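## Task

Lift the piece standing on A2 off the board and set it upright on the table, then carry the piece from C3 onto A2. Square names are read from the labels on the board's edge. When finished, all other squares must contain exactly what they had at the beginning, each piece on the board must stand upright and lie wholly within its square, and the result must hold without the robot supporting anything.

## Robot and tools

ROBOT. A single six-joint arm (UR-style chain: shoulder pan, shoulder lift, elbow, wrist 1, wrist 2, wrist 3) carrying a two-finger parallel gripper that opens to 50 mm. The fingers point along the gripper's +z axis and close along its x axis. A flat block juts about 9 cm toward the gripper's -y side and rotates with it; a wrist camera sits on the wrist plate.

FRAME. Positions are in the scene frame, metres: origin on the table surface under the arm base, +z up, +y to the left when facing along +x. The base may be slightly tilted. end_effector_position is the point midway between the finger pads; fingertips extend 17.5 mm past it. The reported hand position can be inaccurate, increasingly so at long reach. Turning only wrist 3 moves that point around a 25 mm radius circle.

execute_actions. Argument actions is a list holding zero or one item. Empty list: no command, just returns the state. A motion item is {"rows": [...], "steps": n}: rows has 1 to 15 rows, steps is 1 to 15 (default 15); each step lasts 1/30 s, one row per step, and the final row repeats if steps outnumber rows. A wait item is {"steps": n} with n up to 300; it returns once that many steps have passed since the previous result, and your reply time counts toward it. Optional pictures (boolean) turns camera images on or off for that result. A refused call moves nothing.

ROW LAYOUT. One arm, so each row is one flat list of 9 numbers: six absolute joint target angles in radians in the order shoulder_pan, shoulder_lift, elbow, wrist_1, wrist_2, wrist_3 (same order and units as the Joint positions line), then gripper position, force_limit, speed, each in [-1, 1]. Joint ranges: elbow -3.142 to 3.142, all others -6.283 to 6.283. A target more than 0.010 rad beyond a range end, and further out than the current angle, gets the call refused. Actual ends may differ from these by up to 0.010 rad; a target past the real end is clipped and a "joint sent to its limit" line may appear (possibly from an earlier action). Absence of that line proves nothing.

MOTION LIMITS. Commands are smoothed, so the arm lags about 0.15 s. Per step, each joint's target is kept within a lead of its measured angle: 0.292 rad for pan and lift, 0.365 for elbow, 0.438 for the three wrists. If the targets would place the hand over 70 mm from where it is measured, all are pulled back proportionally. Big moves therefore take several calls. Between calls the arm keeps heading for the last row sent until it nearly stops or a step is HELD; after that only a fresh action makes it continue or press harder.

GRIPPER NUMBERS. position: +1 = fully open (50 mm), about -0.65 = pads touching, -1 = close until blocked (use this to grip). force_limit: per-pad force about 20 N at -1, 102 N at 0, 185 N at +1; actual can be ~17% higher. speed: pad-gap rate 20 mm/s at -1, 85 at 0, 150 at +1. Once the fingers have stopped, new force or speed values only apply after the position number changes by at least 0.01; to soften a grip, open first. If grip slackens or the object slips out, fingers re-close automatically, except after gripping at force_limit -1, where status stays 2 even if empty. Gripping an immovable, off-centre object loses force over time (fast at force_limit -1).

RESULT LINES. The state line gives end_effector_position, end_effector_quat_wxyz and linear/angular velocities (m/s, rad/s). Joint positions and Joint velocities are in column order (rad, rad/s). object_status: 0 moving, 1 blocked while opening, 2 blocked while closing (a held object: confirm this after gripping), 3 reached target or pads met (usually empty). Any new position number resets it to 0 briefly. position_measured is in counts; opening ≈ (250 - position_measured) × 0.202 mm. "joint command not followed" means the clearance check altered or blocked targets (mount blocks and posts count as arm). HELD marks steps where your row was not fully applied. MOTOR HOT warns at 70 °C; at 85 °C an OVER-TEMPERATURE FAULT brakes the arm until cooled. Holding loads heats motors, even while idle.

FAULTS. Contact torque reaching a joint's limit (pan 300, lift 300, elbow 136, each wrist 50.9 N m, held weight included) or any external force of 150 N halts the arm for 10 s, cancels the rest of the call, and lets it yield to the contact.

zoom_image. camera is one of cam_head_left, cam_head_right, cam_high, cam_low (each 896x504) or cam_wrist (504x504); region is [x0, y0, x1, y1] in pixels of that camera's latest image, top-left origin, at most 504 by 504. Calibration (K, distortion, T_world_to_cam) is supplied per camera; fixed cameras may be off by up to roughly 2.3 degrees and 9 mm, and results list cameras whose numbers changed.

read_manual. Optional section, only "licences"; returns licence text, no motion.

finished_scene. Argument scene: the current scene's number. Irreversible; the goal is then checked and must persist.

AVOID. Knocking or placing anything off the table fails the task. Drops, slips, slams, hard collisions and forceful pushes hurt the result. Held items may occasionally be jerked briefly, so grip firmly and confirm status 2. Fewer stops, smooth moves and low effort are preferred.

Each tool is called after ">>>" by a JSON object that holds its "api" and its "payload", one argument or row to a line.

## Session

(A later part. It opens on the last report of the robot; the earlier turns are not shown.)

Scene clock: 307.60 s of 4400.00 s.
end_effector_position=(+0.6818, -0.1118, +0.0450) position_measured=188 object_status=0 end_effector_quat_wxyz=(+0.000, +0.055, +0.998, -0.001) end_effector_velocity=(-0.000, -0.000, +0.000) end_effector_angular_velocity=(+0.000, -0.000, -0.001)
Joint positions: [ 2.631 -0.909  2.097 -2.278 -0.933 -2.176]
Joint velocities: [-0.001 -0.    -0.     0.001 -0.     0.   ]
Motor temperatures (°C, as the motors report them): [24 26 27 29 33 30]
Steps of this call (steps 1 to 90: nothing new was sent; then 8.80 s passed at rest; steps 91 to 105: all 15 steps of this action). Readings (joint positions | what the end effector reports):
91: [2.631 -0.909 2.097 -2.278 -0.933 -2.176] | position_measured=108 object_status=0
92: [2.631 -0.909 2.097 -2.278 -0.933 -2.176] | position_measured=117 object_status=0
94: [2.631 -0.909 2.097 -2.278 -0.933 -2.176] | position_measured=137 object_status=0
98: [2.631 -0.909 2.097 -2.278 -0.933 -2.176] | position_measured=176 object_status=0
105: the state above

>>> {"api": "execute_actions", "payload": {
  "actions": [],
  "pictures": false
}}

Scene clock: 345.13 s of 4400.00 s.
end_effector_position=(+0.6818, -0.1118, +0.0450) position_measured=188 object_status=2 end_effector_quat_wxyz=(+0.000, +0.055, +0.998, -0.001) end_effector_velocity=(-0.000, +0.000, -0.000) end_effector_angular_velocity=(+0.001, +0.001, -0.001)
Joint positions: [ 2.631 -0.909  2.097 -2.278 -0.933 -2.176]
Joint velocities: [ 0.     0.    -0.     0.001  0.     0.   ]
Motor temperatures (°C, as the motors report them): [24 26 27 29 33 30]
Steps of this call (steps 1 to 15: the robot went on to your last target; steps 16 to 90: nothing new was sent; then 34.53 s passed at rest). Readings (joint positions | what the end effector reports):
1: [2.631 -0.909 2.097 -2.278 -0.933 -2.176] | position_measured=188 object_status=2
2: [2.631 -0.909 2.097 -2.278 -0.933 -2.176] | position_measured=188 object_status=2
4: [2.631 -0.909 2.097 -2.278 -0.933 -2.176] | position_measured=188 object_status=2
8: [2.631 -0.909 2.097 -2.278 -0.933 -2.176] | position_measured=188 object_status=2
90: the state above
The arm was judged still, so your last target was given up. Only a new action makes it travel on or press farther. Fingers that are still opening or closing keep moving.

>>> {"api": "execute_actions", "payload": {
  "actions": [
    {"rows": [[2.6305, -0.9104, 2.0967, -2.2763, -0.9338, -2.1766, -1, -0.4, -0.4], [2.6288, -0.9127, 2.0958, -2.2721, -0.9346, -2.1785, -1, -0.4, -0.4], [2.6263, -0.9160, 2.0945, -2.2658, -0.9358, -2.1812, -1, -0.4, -0.4], [2.6229, -0.9205, 2.0928, -2.2574, -0.9374, -2.1849, -1, -0.4, -0.4], [2.6195, -0.9250, 2.0910, -2.2490, -0.9389, -2.1886, -1, -0.4, -0.4], [2.6170, -0.9283, 2.0897, -2.2427, -0.9401, -2.1913, -1, -0.4, -0.4], [2.6153, -0.9306, 2.0888, -2.2385, -0.9409, -2.1932, -1, -0.4, -0.4], [2.6145, -0.9317, 2.0884, -2.2364, -0.9413, -2.1941, -1, -0.4, -0.4]], "steps": 10}
  ],
  "pictures": false
}}

>>> {"api": "execute_actions", "payload": {
  "actions": [
    {"rows": [[2.6135, -0.9329, 2.0908, -2.2370, -0.9418, -2.1951, -1, -0.4, -0.4], [2.6108, -0.9362, 2.0973, -2.2386, -0.9431, -2.1980, -1, -0.4, -0.4], [2.6066, -0.9412, 2.1073, -2.2410, -0.9452, -2.2025, -1, -0.4, -0.4], [2.6013, -0.9477, 2.1202, -2.2442, -0.9478, -2.2082, -1, -0.4, -0.4], [2.5949, -0.9553, 2.1355, -2.2480, -0.9509, -2.2149, -1, -0.4, -0.4], [2.5879, -0.9638, 2.1524, -2.2521, -0.9544, -2.2224, -1, -0.4, -0.4], [2.5805, -0.9727, 2.1703, -2.2565, -0.9580, -2.2303, -1, -0.4, -0.4], [2.5729, -0.9819, 2.1884, -2.2609, -0.9617, -2.2383, -1, -0.4, -0.4], [2.5655, -0.9908, 2.2063, -2.2653, -0.9653, -2.2462, -1, -0.4, -0.4], [2.5585, -0.9993, 2.2232, -2.2694, -0.9688, -2.2537, -1, -0.4, -0.4], [2.5521, -1.0069, 2.2385, -2.2732, -0.9719, -2.2604, -1, -0.4, -0.4], [2.5468, -1.0134, 2.2514, -2.2764, -0.9745, -2.2661, -1, -0.4, -0.4], [2.5426, -1.0184, 2.2614, -2.2788, -0.9766, -2.2706, -1, -0.4, -0.4], [2.5399, -1.0217, 2.2679, -2.2804, -0.9779, -2.2735, -1, -0.4, -0.4], [2.5389, -1.0229, 2.2703, -2.2810, -0.9784, -2.2745, -1, -0.4, -0.4]], "steps": 15}
  ],
  "pictures": false
}}

>>> {"api": "execute_actions", "payload": {
  "actions": [
    {"rows": [[2.5389, -1.0229, 2.2703, -2.2810, -0.9784, -2.2745, -1, -0.4, -0.4], [2.5389, -1.0229, 2.2703, -2.2810, -0.9784, -2.2745, -1, -0.4, -0.4], [2.5399, -1.0214, 2.2708, -2.2836, -0.9779, -2.2734, -1, -0.4, -0.4], [2.5420, -1.0183, 2.2718, -2.2889, -0.9768, -2.2713, -1, -0.4, -0.4], [2.5451, -1.0138, 2.2734, -2.2968, -0.9753, -2.2681, -1, -0.4, -0.4], [2.5492, -1.0077, 2.2754, -2.3073, -0.9732, -2.2638, -1, -0.4, -0.4], [2.5533, -1.0016, 2.2774, -2.3178, -0.9711, -2.2595, -1, -0.4, -0.4], [2.5564, -0.9970, 2.2790, -2.3257, -0.9696, -2.2562, -1, -0.4, -0.4], [2.5585, -0.9939, 2.2800, -2.3310, -0.9685, -2.2541, -1, -0.4, -0.4], [2.5595, -0.9924, 2.2805, -2.3336, -0.9680, -2.2530, -1, -0.4, -0.4]], "steps": 15}
  ],
  "pictures": false
}}

>>> {"api": "execute_actions", "payload": {
  "actions": [
    {"steps": 20}
  ]
}}

Scene clock: 366.80 s of 4400.00 s.
end_effector_position=(+0.6821, -0.1119, +0.0611) position_measured=188 object_status=2 end_effector_quat_wxyz=(+0.000, +0.055, +0.998, -0.001) end_effector_velocity=(-0.001, +0.000, +0.036) end_effector_angular_velocity=(+0.000, +0.000, -0.001)
Joint positions: [ 2.618 -0.927  2.09  -2.245 -0.94  -2.191]
Joint velocities: [-0.03  -0.041 -0.014  0.075 -0.014 -0.033]
Motor temperatures (°C, as the motors report them): [24 26 27 29 33 30]
Steps of this call (steps 1 to 90: nothing new was sent; then 18.33 s passed at rest; steps 91 to 100: all 10 steps of this action). Readings (joint positions | what the end effector reports):
91: [2.631 -0.909 2.097 -2.278 -0.933 -2.176] | position_measured=188 object_status=2
92: [2.631 -0.909 2.097 -2.278 -0.933 -2.176] | position_measured=188 object_status=2
94: [2.629 -0.912 2.096 -2.272 -0.934 -2.178] | position_measured=188 object_status=2
98: [2.621 -0.924 2.092 -2.252 -0.938 -2.187] | position_measured=188 object_status=2
100: the state above

Scene clock: 367.30 s of 4400.00 s.
end_effector_position=(+0.6017, -0.1038, +0.0657) position_measured=188 object_status=2 end_effector_quat_wxyz=(+0.000, +0.055, +0.998, -0.001) end_effector_velocity=(-0.154, +0.024, -0.005) end_effector_angular_velocity=(+0.003, -0.001, -0.000)
Joint positions: [ 2.552 -1.007  2.239 -2.273 -0.972 -2.261]
Joint velocities: [-0.122 -0.146  0.289 -0.07  -0.059 -0.127]
Motor temperatures (°C, as the motors report them): [24 26 27 29 33 30]
Steps of this call (steps 1 to 15: all 15 steps of this action). Readings (joint positions | what the end effector reports):
1: [2.617 -0.929 2.090 -2.242 -0.940 -2.192] | position_measured=188 object_status=2
2: [2.616 -0.930 2.090 -2.241 -0.941 -2.193] | position_measured=188 object_status=2
4: [2.612 -0.935 2.097 -2.241 -0.943 -2.197] | position_measured=188 object_status=2
8: [2.594 -0.957 2.139 -2.249 -0.952 -2.216] | position_measured=188 object_status=2
15: the state above

Scene clock: 367.80 s of 4400.00 s.
end_effector_position=(+0.5852, -0.1011, +0.0447) position_measured=188 object_status=2 end_effector_quat_wxyz=(-0.000, +0.055, +0.998, -0.001) end_effector_velocity=(-0.002, +0.000, -0.015) end_effector_angular_velocity=(+0.000, -0.000, -0.000)
Joint positions: [ 2.558 -0.995  2.279 -2.33  -0.969 -2.255]
Joint velocities: [ 0.013  0.02   0.01  -0.037  0.007  0.014]
Motor temperatures (°C, as the motors report them): [24 26 27 29 33 30]
Steps of this call (steps 1 to 15: all 15 steps of this action). Readings (joint positions | what the end effector reports):
1: [2.548 -1.011 2.247 -2.275 -0.974 -2.264] | position_measured=188 object_status=2
2: [2.546 -1.014 2.253 -2.277 -0.975 -2.267] | position_measured=188 object_status=2
4: [2.543 -1.018 2.261 -2.280 -0.976 -2.270] | position_measured=188 object_status=2
8: [2.548 -1.010 2.272 -2.301 -0.974 -2.265] | position_measured=188 object_status=2
15: the state above

Scene clock: 368.47 s of 4400.00 s.
end_effector_position=(+0.5850, -0.1009, +0.0429) position_measured=188 object_status=2 end_effector_quat_wxyz=(-0.000, +0.055, +0.998, -0.000) end_effector_velocity=(-0.000, -0.000, +0.000) end_effector_angular_velocity=(+0.000, +0.000, -0.001)
Joint positions: [ 2.56  -0.992  2.281 -2.334 -0.968 -2.253]
Joint velocities: [-0.  0. -0.  0. -0.  0.]
Motor temperatures (°C, as the motors report them): [24 26 27 29 33 30]
Steps of this call (steps 1 to 15: the robot went on to your last target; steps 16 to 20: nothing new was sent). Readings (joint positions | what the end effector reports):
1: [2.558 -0.994 2.280 -2.331 -0.969 -2.254] | position_measured=188 object_status=2
2: [2.559 -0.994 2.280 -2.331 -0.968 -2.254] | position_measured=188 object_status=2
4: [2.559 -0.993 2.280 -2.332 -0.968 -2.253] | position_measured=188 object_status=2
8: [2.559 -0.993 2.280 -2.333 -0.968 -2.253] | position_measured=188 object_status=2
20: the state above
The arm was judged still, so your last target was given up. Only a new action makes it travel on or press farther. Fingers that are still opening or closing keep moving.
camera_calibration (this result's frames):
cam_wrist: T_world_to_cam=[[-0.990292, 0.138226, -0.0146737, 0.592641], [0.125049, 0.932004, 0.340192, 0.000101537], [0.0606992, 0.335055, -0.940241, 0.184672], [0, 0, 0, 1]] pos_world=[0.575666, -0.143888, 0.182298]

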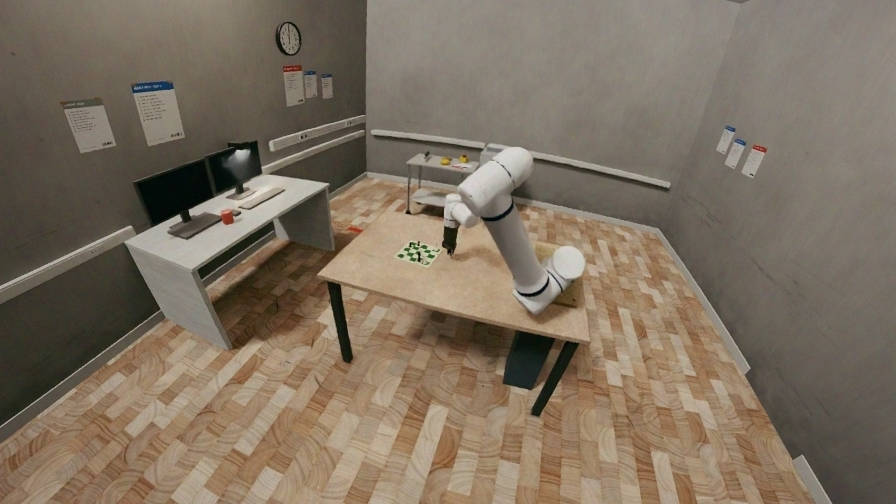

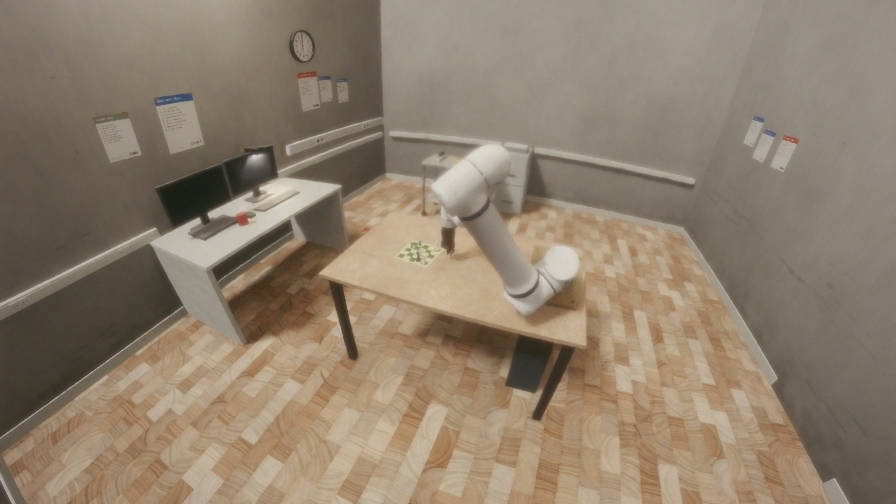

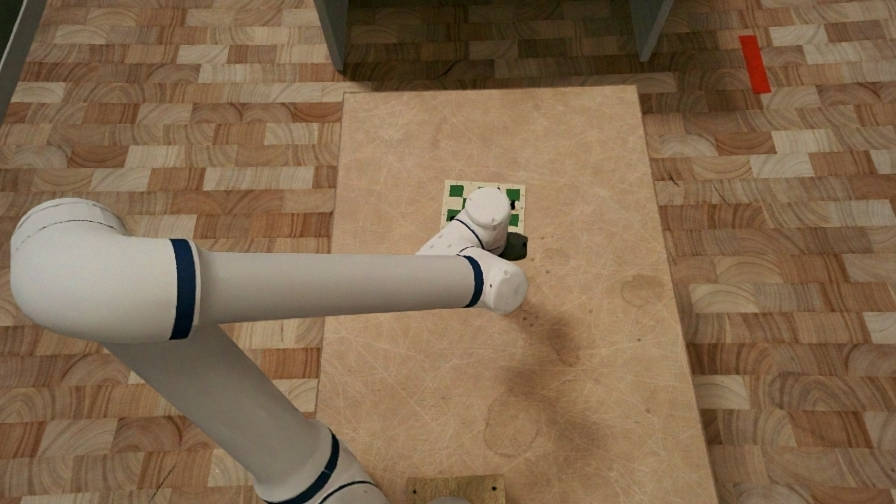

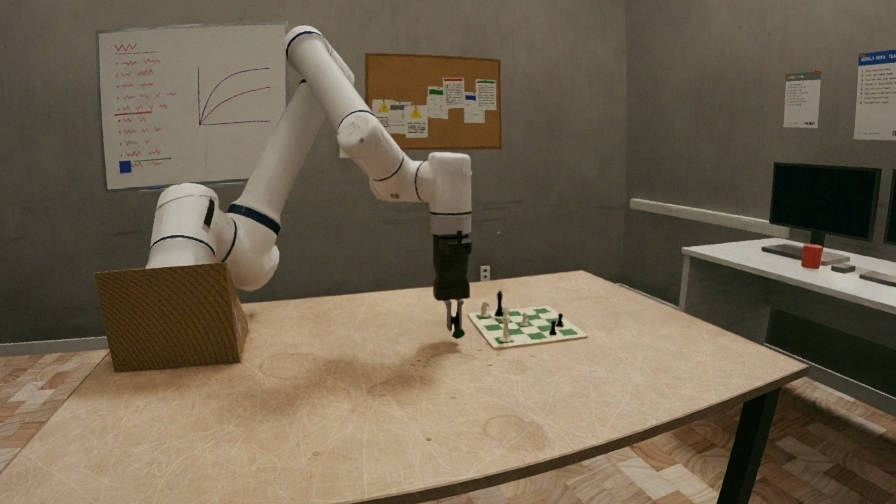

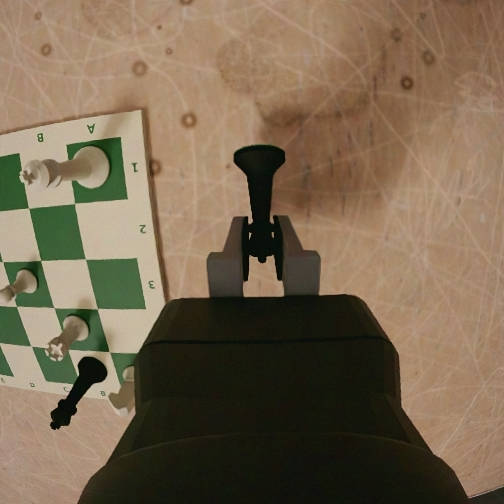

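>>> {"api": "zoom_image", "payload": {
  "camera": "cam_low",
  "region": [420, 280, 500, 350]
}}

>>> {"api": "zoom_image", "payload": {
  "camera": "cam_wrist",
  "region": [180, 120, 340, 300]
}}

>>> {"api": "zoom_image", "payload": {
  "camera": "cam_head_right",
  "region": [410, 220, 480, 275]
}}

Region (420, 280, 500, 350) of cam_low's 896x504 image, scaled by 6.300, with more detail than that image has; it fills the top 441 rows of this view, and the rest is white.

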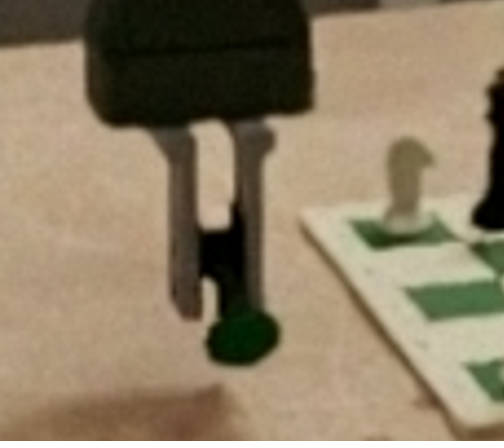

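Region (180, 120, 340, 300) of cam_wrist's 504x504 image, scaled by 2.800, with more detail than that image has.

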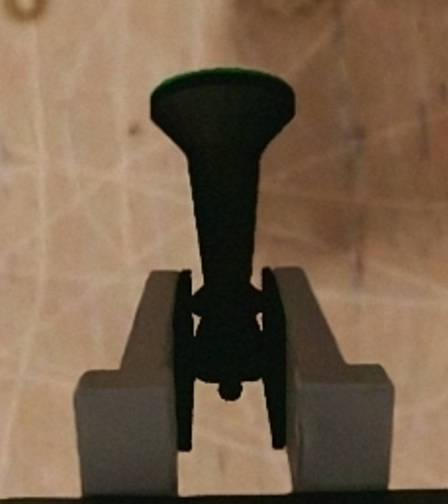

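Region (410, 220, 480, 275) of cam_head_right's 896x504 image, scaled by 7.200, with more detail than that image has; it fills the top 396 rows of this view, and the rest is white.

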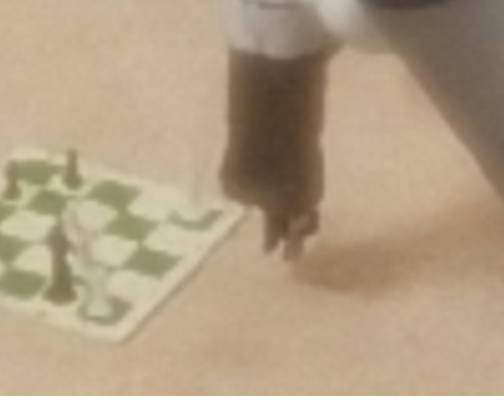

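>>> {"api": "execute_actions", "payload": {
  "actions": [
    {"rows": [[2.5595, -0.9924, 2.2805, -2.3336, -0.9680, -2.2530, -0.97, 0.2, -0.4], [2.5595, -0.9924, 2.2805, -2.3336, -0.9680, -2.2530, -0.97, 0.2, -0.4], [2.5595, -0.9924, 2.2805, -2.3336, -0.9680, -2.2530, -0.97, 0.2, -0.4], [2.5559, -0.9977, 2.2787, -2.3244, -0.9698, -2.2568, -0.97, 0.2, -0.4], [2.5487, -1.0084, 2.2752, -2.3060, -0.9735, -2.2643, -0.97, 0.2, -0.4], [2.5379, -1.0244, 2.2699, -2.2783, -0.9790, -2.2756, -0.97, 0.2, -0.4], [2.5235, -1.0457, 2.2628, -2.2415, -0.9863, -2.2906, -0.97, 0.2, -0.4], [2.5090, -1.0670, 2.2557, -2.2046, -0.9936, -2.3056, -0.97, 0.2, -0.4], [2.4982, -1.0830, 2.2503, -2.1769, -0.9990, -2.3169, -0.97, 0.2, -0.4], [2.4910, -1.0937, 2.2468, -2.1585, -1.0027, -2.3244, -0.97, 0.2, -0.4], [2.4874, -1.0990, 2.2450, -2.1493, -1.0045, -2.3282, -0.97, 0.2, -0.4]], "steps": 14}
  ],
  "pictures": false
}}

>>> {"api": "execute_actions", "payload": {
  "actions": [
    {"rows": [[2.4897, -1.0744, 2.2184, -2.1105, -1.0309, -2.3899, -0.97, 0.2, -0.4]], "steps": 5}
  ],
  "pictures": false
}}

>>> {"api": "execute_actions", "payload": {
  "actions": [
    {"rows": [[2.4956, -1.0128, 2.1519, -2.0134, -1.0970, -2.5442, -0.97, 0.2, -0.4]], "steps": 5}
  ],
  "pictures": false
}}

>>> {"api": "execute_actions", "payload": {
  "actions": [
    {"rows": [[2.5049, -0.9143, 2.0455, -1.8581, -1.2027, -2.7910, -0.97, 0.2, -0.4]], "steps": 6}
  ],
  "pictures": false
}}

>>> {"api": "execute_actions", "payload": {
  "actions": [
    {"rows": [[2.5166, -0.7911, 1.9125, -1.6640, -1.3349, -3.0995, -0.97, 0.2, -0.4]], "steps": 6}
  ],
  "pictures": false
}}

>>> {"api": "execute_actions", "payload": {
  "actions": [
    {"rows": [[2.5282, -0.6679, 1.7794, -1.4698, -1.4671, -3.4080, -0.97, 0.2, -0.4]], "steps": 6}
  ],
  "pictures": false
}}

>>> {"api": "execute_actions", "payload": {
  "actions": [
    {"rows": [[2.5375, -0.5694, 1.6730, -1.3145, -1.5728, -3.6548, -0.97, 0.2, -0.4]], "steps": 5}
  ],
  "pictures": false
}}

>>> {"api": "execute_actions", "payload": {
  "actions": [
    {"rows": [[2.5434, -0.5078, 1.6065, -1.2174, -1.6389, -3.8090, -0.97, 0.2, -0.4]], "steps": 5}
  ],
  "pictures": false
}}

>>> {"api": "execute_actions", "payload": {
  "actions": [
    {"rows": [[2.5457, -0.4832, 1.5799, -1.1786, -1.6653, -3.8707, -0.97, 0.2, -0.4]], "steps": 15}
  ],
  "pictures": false
}}

>>> {"api": "execute_actions", "payload": {
  "actions": [
    {"steps": 15}
  ]
}}

Scene clock: 488.93 s of 4400.00 s.
end_effector_position=(+0.5825, -0.0991, +0.1094) position_measured=191 object_status=2 end_effector_quat_wxyz=(+0.000, +0.055, +0.998, -0.000) end_effector_velocity=(-0.013, +0.008, +0.097) end_effector_angular_velocity=(+0.008, +0.005, -0.001)
Joint positions: [ 2.497 -1.084  2.25  -2.175 -0.999 -2.318]
Joint velocities: [-0.093 -0.137 -0.043  0.241 -0.047 -0.098]
Motor temperatures (°C, as the motors report them): [24 26 27 29 33 30]
Steps of this call (steps 1 to 90: nothing new was sent; then 117.00 s passed at rest; steps 91 to 104: all 14 steps of this action). Readings (joint positions | what the end effector reports):
91: [2.559 -0.992 2.280 -2.334 -0.968 -2.253] | position_measured=191 object_status=0
92: [2.560 -0.992 2.280 -2.334 -0.968 -2.253] | position_measured=191 object_status=0
94: [2.559 -0.993 2.280 -2.333 -0.968 -2.253] | position_measured=191 object_status=0
98: [2.541 -1.019 2.272 -2.287 -0.977 -2.272] | position_measured=191 object_status=2
104: the state above

Scene clock: 489.10 s of 4400.00 s.
end_effector_position=(+0.5806, -0.1056, +0.1160) position_measured=191 object_status=2 end_effector_quat_wxyz=(-0.016, +0.039, +0.999, +0.002) end_effector_velocity=(-0.006, -0.021, +0.014) end_effector_angular_velocity=(+0.024, +0.103, +0.107)
Joint positions: [ 2.491 -1.078  2.226 -2.126 -1.023 -2.371]
Joint velocities: [-0.014  0.032 -0.074  0.144 -0.074 -0.17 ]
Motor temperatures (°C, as the motors report them): [24 26 27 29 33 30]
Steps of this call (steps 1 to 5: all 5 steps of this action). Readings (joint positions | what the end effector reports):
1: [2.495 -1.087 2.247 -2.166 -1.002 -2.324] | position_measured=191 object_status=2
2: [2.494 -1.084 2.239 -2.151 -1.010 -2.343] | position_measured=191 object_status=2
4: [2.492 -1.079 2.229 -2.132 -1.020 -2.365] | position_measured=191 object_status=2
5: the state above

Scene clock: 489.27 s of 4400.00 s.
end_effector_position=(+0.5770, -0.1239, +0.1128) position_measured=191 object_status=2 end_effector_quat_wxyz=(-0.057, -0.005, +0.998, +0.011) end_effector_velocity=(-0.017, -0.061, -0.018) end_effector_angular_velocity=(+0.111, +0.304, +0.324)
Joint positions: [ 2.494 -1.031  2.173 -2.045 -1.076 -2.495]
Joint velocities: [ 0.016  0.173 -0.188  0.291 -0.192 -0.448]
Motor temperatures (°C, as the motors report them): [24 26 27 29 33 30]
Steps of this call (steps 1 to 5: all 5 steps of this action). Readings (joint positions | what the end effector reports):
1: [2.491 -1.074 2.222 -2.118 -1.028 -2.383] | position_measured=191 object_status=2
2: [2.492 -1.062 2.207 -2.095 -1.043 -2.418] | position_measured=191 object_status=2
4: [2.493 -1.038 2.180 -2.057 -1.068 -2.478] | position_measured=191 object_status=2
5: the state above

Scene clock: 489.47 s of 4400.00 s.
end_effector_position=(+0.5690, -0.1542, +0.1051) position_measured=191 object_status=2 end_effector_quat_wxyz=(-0.132, -0.091, +0.986, +0.044) end_effector_velocity=(-0.028, -0.078, -0.021) end_effector_angular_velocity=(+0.267, +0.414, +0.478)
Joint positions: [ 2.502 -0.942  2.075 -1.902 -1.173 -2.721]
Joint velocities: [ 0.024  0.254 -0.271  0.403 -0.274 -0.639]
Motor temperatures (°C, as the motors report them): [24 26 27 29 33 30]
Steps of this call (steps 1 to 6: all 6 steps of this action). Readings (joint positions | what the end effector reports):
1: [2.495 -1.024 2.165 -2.032 -1.085 -2.515] | position_measured=191 object_status=2
2: [2.496 -1.008 2.147 -2.006 -1.102 -2.557] | position_measured=191 object_status=2
4: [2.500 -0.966 2.101 -1.940 -1.147 -2.661] | position_measured=191 object_status=2
6: the state above

Scene clock: 489.67 s of 4400.00 s.
end_effector_position=(+0.5567, -0.1861, +0.0984) position_measured=191 object_status=2 end_effector_quat_wxyz=(-0.213, -0.199, +0.951, +0.109) end_effector_velocity=(-0.047, -0.091, -0.019) end_effector_angular_velocity=(+0.572, +0.539, +0.650)
Joint positions: [ 2.513 -0.83   1.954 -1.725 -1.293 -3.002]
Joint velocities: [ 0.035  0.361 -0.381  0.567 -0.385 -0.897]
Motor temperatures (°C, as the motors report them): [24 26 27 29 33 30]
Steps of this call (steps 1 to 6: all 6 steps of this action). Readings (joint positions | what the end effector reports):
1: [2.503 -0.932 2.065 -1.885 -1.184 -2.747] | position_measured=191 object_status=2
2: [2.505 -0.914 2.045 -1.857 -1.203 -2.793] | position_measured=191 object_status=2
4: [2.510 -0.864 1.991 -1.779 -1.256 -2.917] | position_measured=191 object_status=2
6: the state above

Scene clock: 489.87 s of 4400.00 s.
end_effector_position=(+0.5422, -0.2150, +0.0965) position_measured=191 object_status=2 end_effector_quat_wxyz=(-0.278, -0.311, +0.885, +0.208) end_effector_velocity=(-0.046, -0.080, +0.001) end_effector_angular_velocity=(+0.801, +0.491, +0.615)
Joint positions: [ 2.524 -0.708  1.823 -1.534 -1.423 -3.306]
Joint velocities: [ 0.037  0.376 -0.402  0.592 -0.402 -0.937]
Motor temperatures (°C, as the motors report them): [24 26 27 29 33 30]
Steps of this call (steps 1 to 6: all 6 steps of this action). Readings (joint positions | what the end effector reports):
1: [2.514 -0.817 1.940 -1.704 -1.307 -3.035] | position_measured=191 object_status=2
2: [2.516 -0.797 1.919 -1.672 -1.329 -3.086] | position_measured=191 object_status=2
4: [2.521 -0.745 1.862 -1.590 -1.385 -3.217] | position_measured=191 object_status=2
6: the state above

Scene clock: 490.03 s of 4400.00 s.
end_effector_position=(+0.5313, -0.2351, +0.0996) position_measured=191 object_status=2 end_effector_quat_wxyz=(-0.307, -0.393, +0.812, +0.303) end_effector_velocity=(-0.040, -0.078, +0.018) end_effector_angular_velocity=(+0.982, +0.447, +0.552)
Joint positions: [ 2.533 -0.611  1.719 -1.381 -1.527 -3.549]
Joint velocities: [ 0.04   0.394 -0.424  0.614 -0.417 -0.974]
Motor temperatures (°C, as the motors report them): [24 26 27 29 33 30]
Steps of this call (steps 1 to 5: all 5 steps of this action). Readings (joint positions | what the end effector reports):
1: [2.526 -0.695 1.809 -1.512 -1.438 -3.340] | position_measured=191 object_status=2
2: [2.528 -0.675 1.787 -1.480 -1.460 -3.392] | position_measured=191 object_status=2
4: [2.532 -0.627 1.735 -1.406 -1.511 -3.510] | position_measured=191 object_status=2
5: the state above

Scene clock: 490.20 s of 4400.00 s.
end_effector_position=(+0.5238, -0.2502, +0.1053) position_measured=191 object_status=2 end_effector_quat_wxyz=(-0.313, -0.450, +0.743, +0.384) end_effector_velocity=(-0.020, -0.049, +0.023) end_effector_angular_velocity=(+0.688, +0.248, +0.294)
Joint positions: [ 2.541 -0.534  1.635 -1.26  -1.61  -3.742]
Joint velocities: [ 0.023  0.245 -0.268  0.389 -0.265 -0.618]
Motor temperatures (°C, as the motors report them): [24 26 27 29 33 30]
Steps of this call (steps 1 to 5: all 5 steps of this action). Readings (joint positions | what the end effector reports):
1: [2.535 -0.597 1.704 -1.359 -1.542 -3.584] | position_measured=191 object_status=2
2: [2.537 -0.577 1.681 -1.326 -1.565 -3.636] | position_measured=191 object_status=2
4: [2.540 -0.544 1.646 -1.275 -1.600 -3.717] | position_measured=191 object_status=2
5: the state above

Scene clock: 490.70 s of 4400.00 s.
end_effector_position=(+0.5199, -0.2602, +0.1106) position_measured=191 object_status=2 end_effector_quat_wxyz=(-0.308, -0.483, +0.692, +0.439) end_effector_velocity=(-0.000, -0.001, +0.001) end_effector_angular_velocity=(+0.014, +0.005, +0.006)
Joint positions: [ 2.546 -0.484  1.58  -1.179 -1.665 -3.869]
Joint velocities: [ 0.     0.005 -0.005  0.008 -0.006 -0.013]
Motor temperatures (°C, as the motors report them): [24 26 27 29 33 30]
Steps of this call (steps 1 to 15: all 15 steps of this action). Readings (joint positions | what the end effector reports):
1: [2.542 -0.526 1.626 -1.246 -1.620 -3.764] | position_measured=191 object_status=2
2: [2.543 -0.514 1.613 -1.228 -1.632 -3.793] | position_measured=191 object_status=2
4: [2.544 -0.500 1.598 -1.205 -1.648 -3.829] | position_measured=191 object_status=2
8: [2.545 -0.488 1.585 -1.186 -1.660 -3.859] | position_measured=191 object_status=2
15: the state above

Scene clock: 491.20 s of 4400.00 s.
end_effector_position=(+0.5198, -0.2603, +0.1107) position_measured=191 object_status=2 end_effector_quat_wxyz=(-0.308, -0.483, +0.691, +0.440) end_effector_velocity=(-0.000, +0.000, +0.001) end_effector_angular_velocity=(+0.000, -0.000, -0.000)
Joint positions: [ 2.546 -0.483  1.58  -1.179 -1.665 -3.871]
Joint velocities: [-0.001 -0.     0.     0.001  0.    -0.   ]
Motor temperatures (°C, as the motors report them): [24 26 27 29 33 30]
Steps of this call (steps 1 to 15: the robot went on to your last target). Readings (joint positions | what the end effector reports):
1: [2.546 -0.484 1.580 -1.179 -1.665 -3.870] | position_measured=191 object_status=2
2: [2.546 -0.483 1.580 -1.179 -1.665 -3.870] | position_measured=191 object_status=2
4: [2.546 -0.483 1.580 -1.179 -1.665 -3.870] | position_measured=191 object_status=2
8: [2.546 -0.483 1.580 -1.179 -1.665 -3.871] | position_measured=191 object_status=2
15: the state above
The arm was judged still, so your last target was given up. Only a new action makes it travel on or press farther. Fingers that are still opening or closing keep moving.
camera_calibration (this result's frames):
cam_wrist: T_world_to_cam=[[-0.365896, -0.93044, 0.0200516, -0.0554287], [-0.0755099, 0.0511552, 0.995832, -0.0638552], [-0.927587, 0.362857, -0.0889749, 0.732502], [0, 0, 0, 1]] pos_world=[0.654357, -0.3141, 0.129875]

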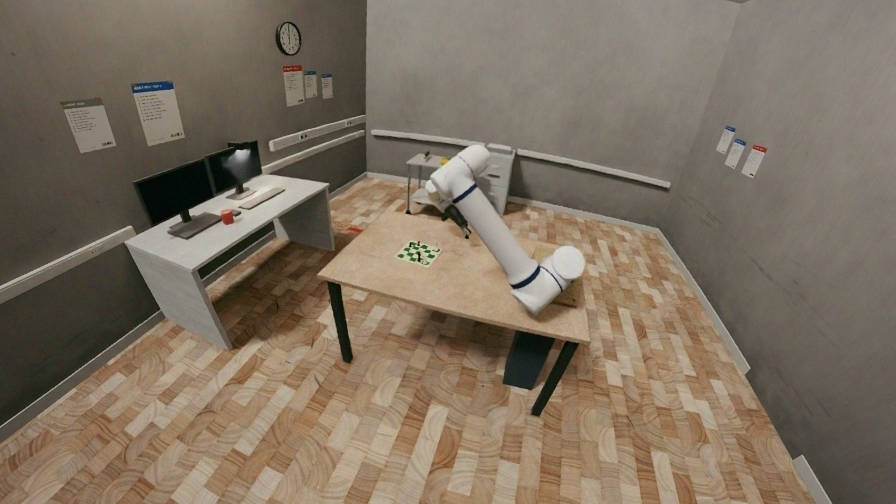

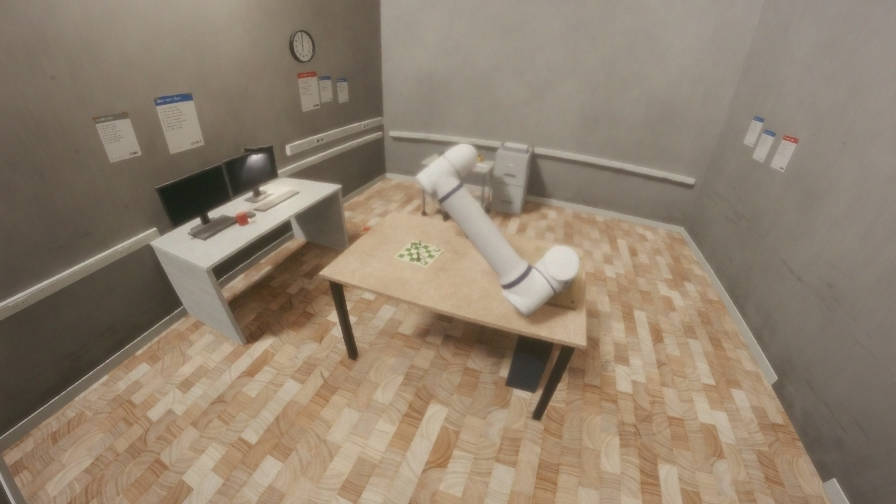

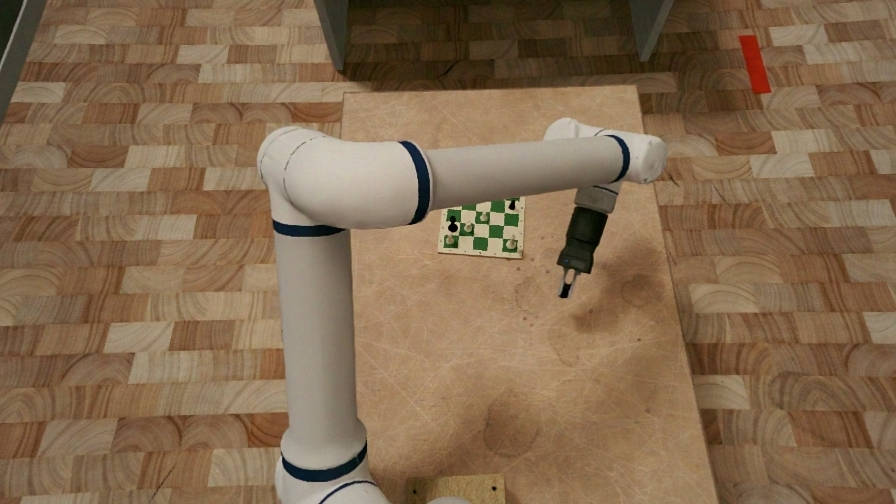

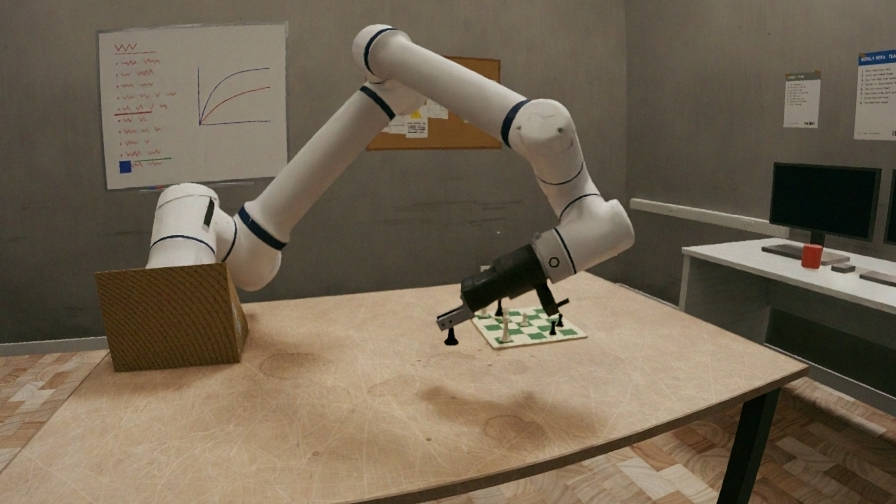

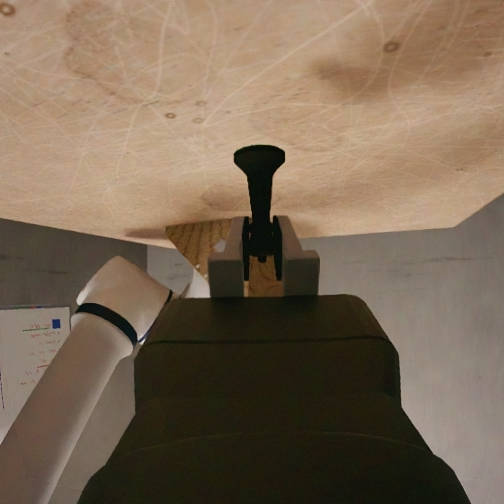

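>>> {"api": "zoom_image", "payload": {
  "camera": "cam_low",
  "region": [420, 290, 520, 360]
}}

Region (420, 290, 520, 360) of cam_low's 896x504 image, scaled by 5.040, with more detail than that image has; it fills the top 353 rows of this view, and the rest is white.

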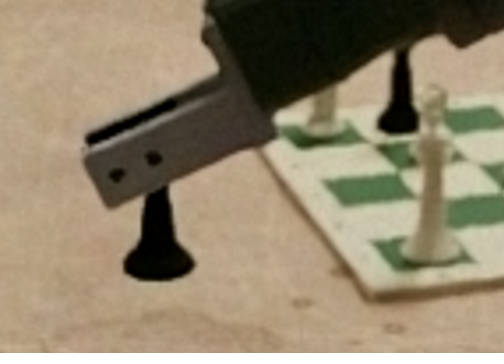

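>>> {"api": "execute_actions", "payload": {
  "actions": [
    {"rows": [[2.5469, -0.4818, 1.5802, -1.1802, -1.6641, -3.8706, -0.97, 0.2, -0.4], [2.5496, -0.4785, 1.5807, -1.1841, -1.6614, -3.8704, -0.97, 0.2, -0.4], [2.5535, -0.4739, 1.5816, -1.1896, -1.6576, -3.8701, -0.97, 0.2, -0.4], [2.5585, -0.4678, 1.5827, -1.1967, -1.6525, -3.8696, -0.97, 0.2, -0.4], [2.5639, -0.4613, 1.5838, -1.2044, -1.6471, -3.8692, -0.97, 0.2, -0.4], [2.5694, -0.4548, 1.5850, -1.2120, -1.6417, -3.8687, -0.97, 0.2, -0.4], [2.5744, -0.4487, 1.5861, -1.2192, -1.6367, -3.8683, -0.97, 0.2, -0.4], [2.5787, -0.4436, 1.5870, -1.2252, -1.6324, -3.8680, -0.97, 0.2, -0.4], [2.5818, -0.4399, 1.5877, -1.2296, -1.6293, -3.8677, -0.97, 0.2, -0.4], [2.5837, -0.4375, 1.5881, -1.2323, -1.6274, -3.8676, -0.97, 0.2, -0.4], [2.5845, -0.4366, 1.5883, -1.2334, -1.6266, -3.8675, -0.97, 0.2, -0.4]], "steps": 15}
  ],
  "pictures": false
}}

>>> {"api": "execute_actions", "payload": {
  "actions": [
    {"steps": 18}
  ]
}}

Scene clock: 532.13 s of 4400.00 s.
end_effector_position=(+0.5200, -0.2604, +0.0594) position_measured=191 object_status=2 end_effector_quat_wxyz=(-0.308, -0.483, +0.691, +0.440) end_effector_velocity=(-0.001, +0.000, -0.034) end_effector_angular_velocity=(-0.001, -0.001, -0.000)
Joint positions: [ 2.582 -0.44   1.588 -1.23  -1.629 -3.868]
Joint velocities: [ 0.024  0.028  0.005 -0.035  0.024  0.002]
Motor temperatures (°C, as the motors report them): [24 26 27 29 33 30]
Steps of this call (steps 1 to 90: nothing new was sent; then 37.43 s passed at rest; steps 91 to 105: all 15 steps of this action). Readings (joint positions | what the end effector reports):
91: [2.546 -0.483 1.580 -1.179 -1.665 -3.871] | position_measured=191 object_status=2
92: [2.546 -0.483 1.580 -1.179 -1.665 -3.871] | position_measured=191 object_status=2
94: [2.549 -0.479 1.580 -1.184 -1.662 -3.871] | position_measured=191 object_status=2
98: [2.564 -0.461 1.584 -1.205 -1.647 -3.869] | position_measured=191 object_status=2
105: the state above

Scene clock: 532.73 s of 4400.00 s.
end_effector_position=(+0.5199, -0.2604, +0.0557) position_measured=191 object_status=2 end_effector_quat_wxyz=(-0.308, -0.483, +0.691, +0.440) end_effector_velocity=(-0.000, +0.000, -0.001) end_effector_angular_velocity=(+0.000, +0.001, +0.000)
Joint positions: [ 2.584 -0.437  1.588 -1.233 -1.627 -3.868]
Joint velocities: [ 0.001  0.001  0.    -0.     0.    -0.   ]
Motor temperatures (°C, as the motors report them): [24 26 27 29 33 30]
Steps of this call (steps 1 to 15: the robot went on to your last target; steps 16 to 18: nothing new was sent). Readings (joint positions | what the end effector reports):
1: [2.583 -0.439 1.588 -1.231 -1.629 -3.868] | position_measured=191 object_status=2
2: [2.583 -0.438 1.588 -1.231 -1.628 -3.868] | position_measured=191 object_status=2
4: [2.584 -0.438 1.588 -1.232 -1.627 -3.868] | position_measured=191 object_status=2
8: [2.584 -0.437 1.588 -1.233 -1.627 -3.868] | position_measured=191 object_status=2
18: the state above
The arm was judged still, so your last target was given up. Only a new action makes it travel on or press farther. Fingers that are still opening or closing keep moving.
camera_calibration (this result's frames):
cam_wrist: T_world_to_cam=[[-0.365899, -0.930438, 0.020062, -0.0544093], [-0.0755452, 0.0511804, 0.995828, -0.00903469], [-0.927583, 0.362857, -0.089017, 0.727674], [0, 0, 0, 1]] pos_world=[0.654388, -0.314203, 0.0748639]

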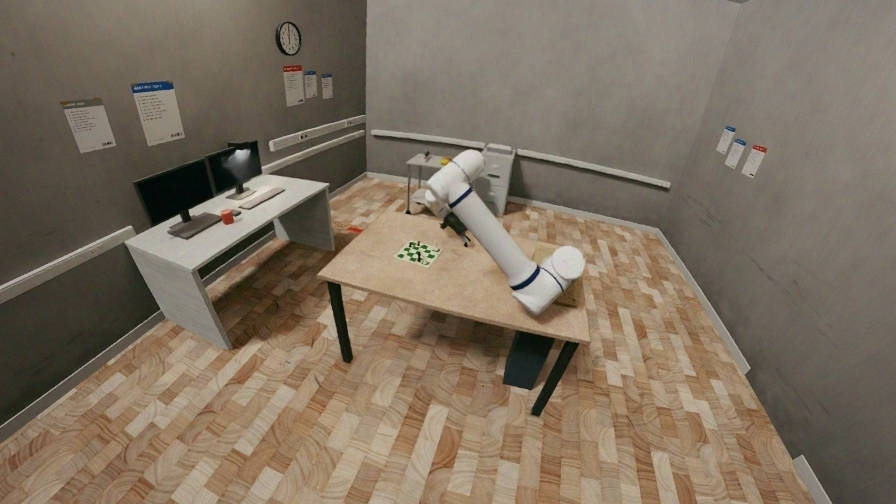

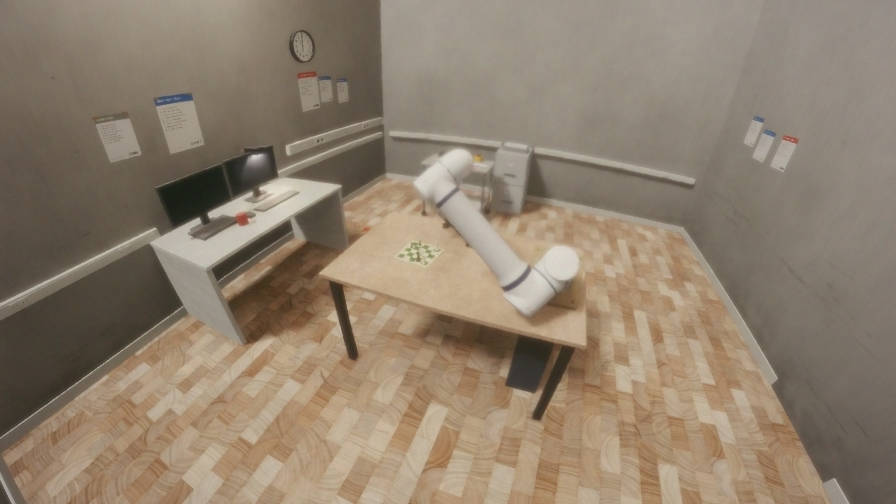

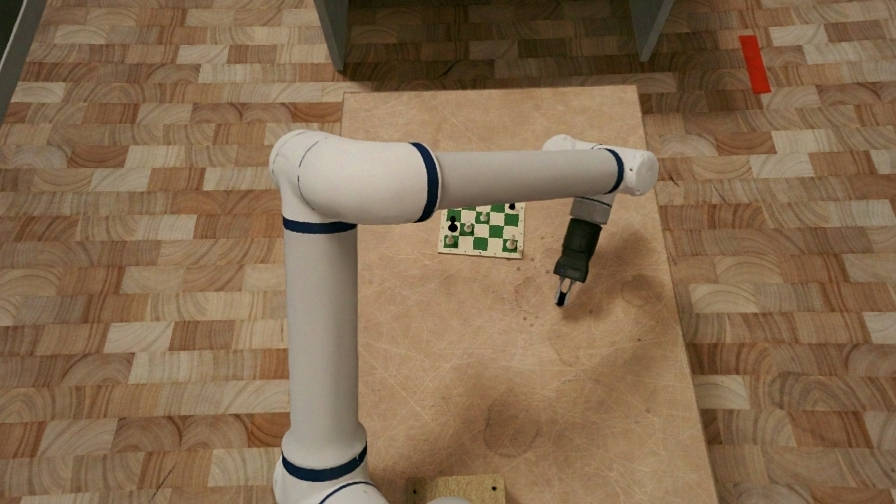

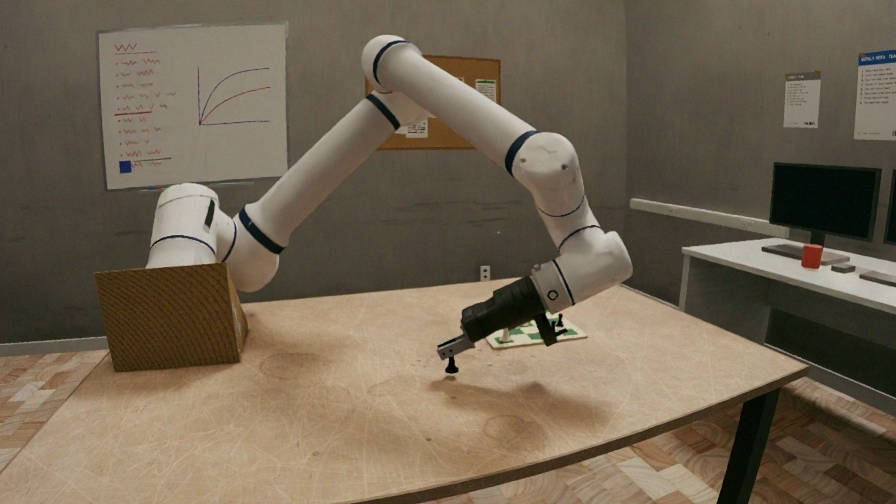

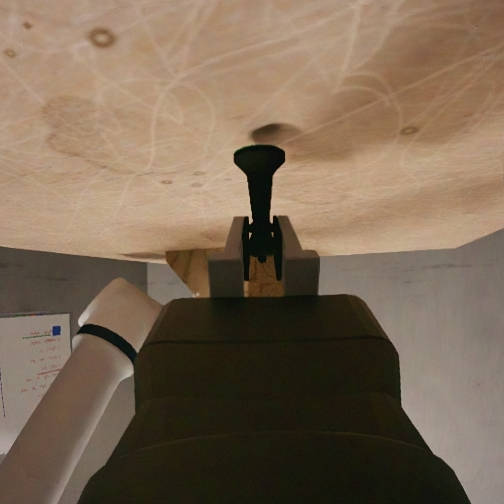

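>>> {"api": "zoom_image", "payload": {
  "camera": "cam_wrist",
  "region": [190, 90, 340, 240]
}}

>>> {"api": "zoom_image", "payload": {
  "camera": "cam_low",
  "region": [420, 325, 500, 395]
}}

Region (190, 90, 340, 240) of cam_wrist's 504x504 image, scaled by 3.360, with more detail than that image has.

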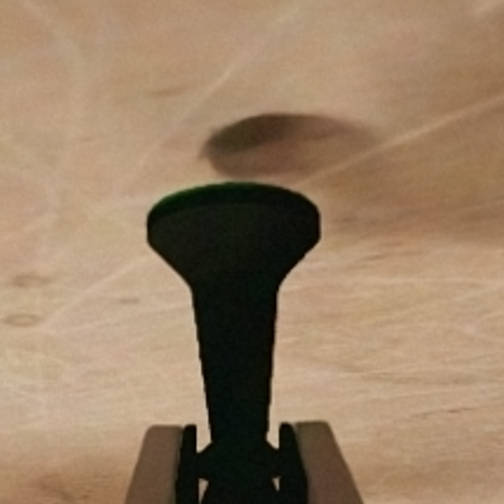

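Region (420, 325, 500, 395) of cam_low's 896x504 image, scaled by 6.300, with more detail than that image has; it fills the top 441 rows of this view, and the rest is white.

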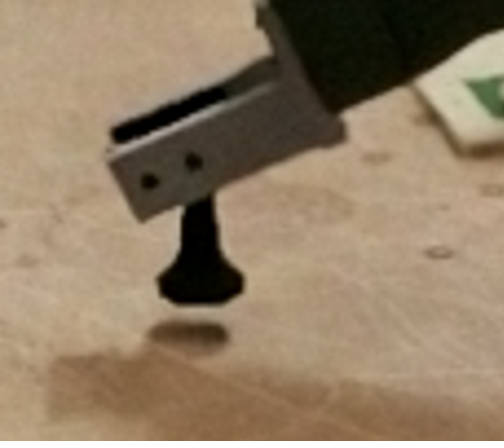

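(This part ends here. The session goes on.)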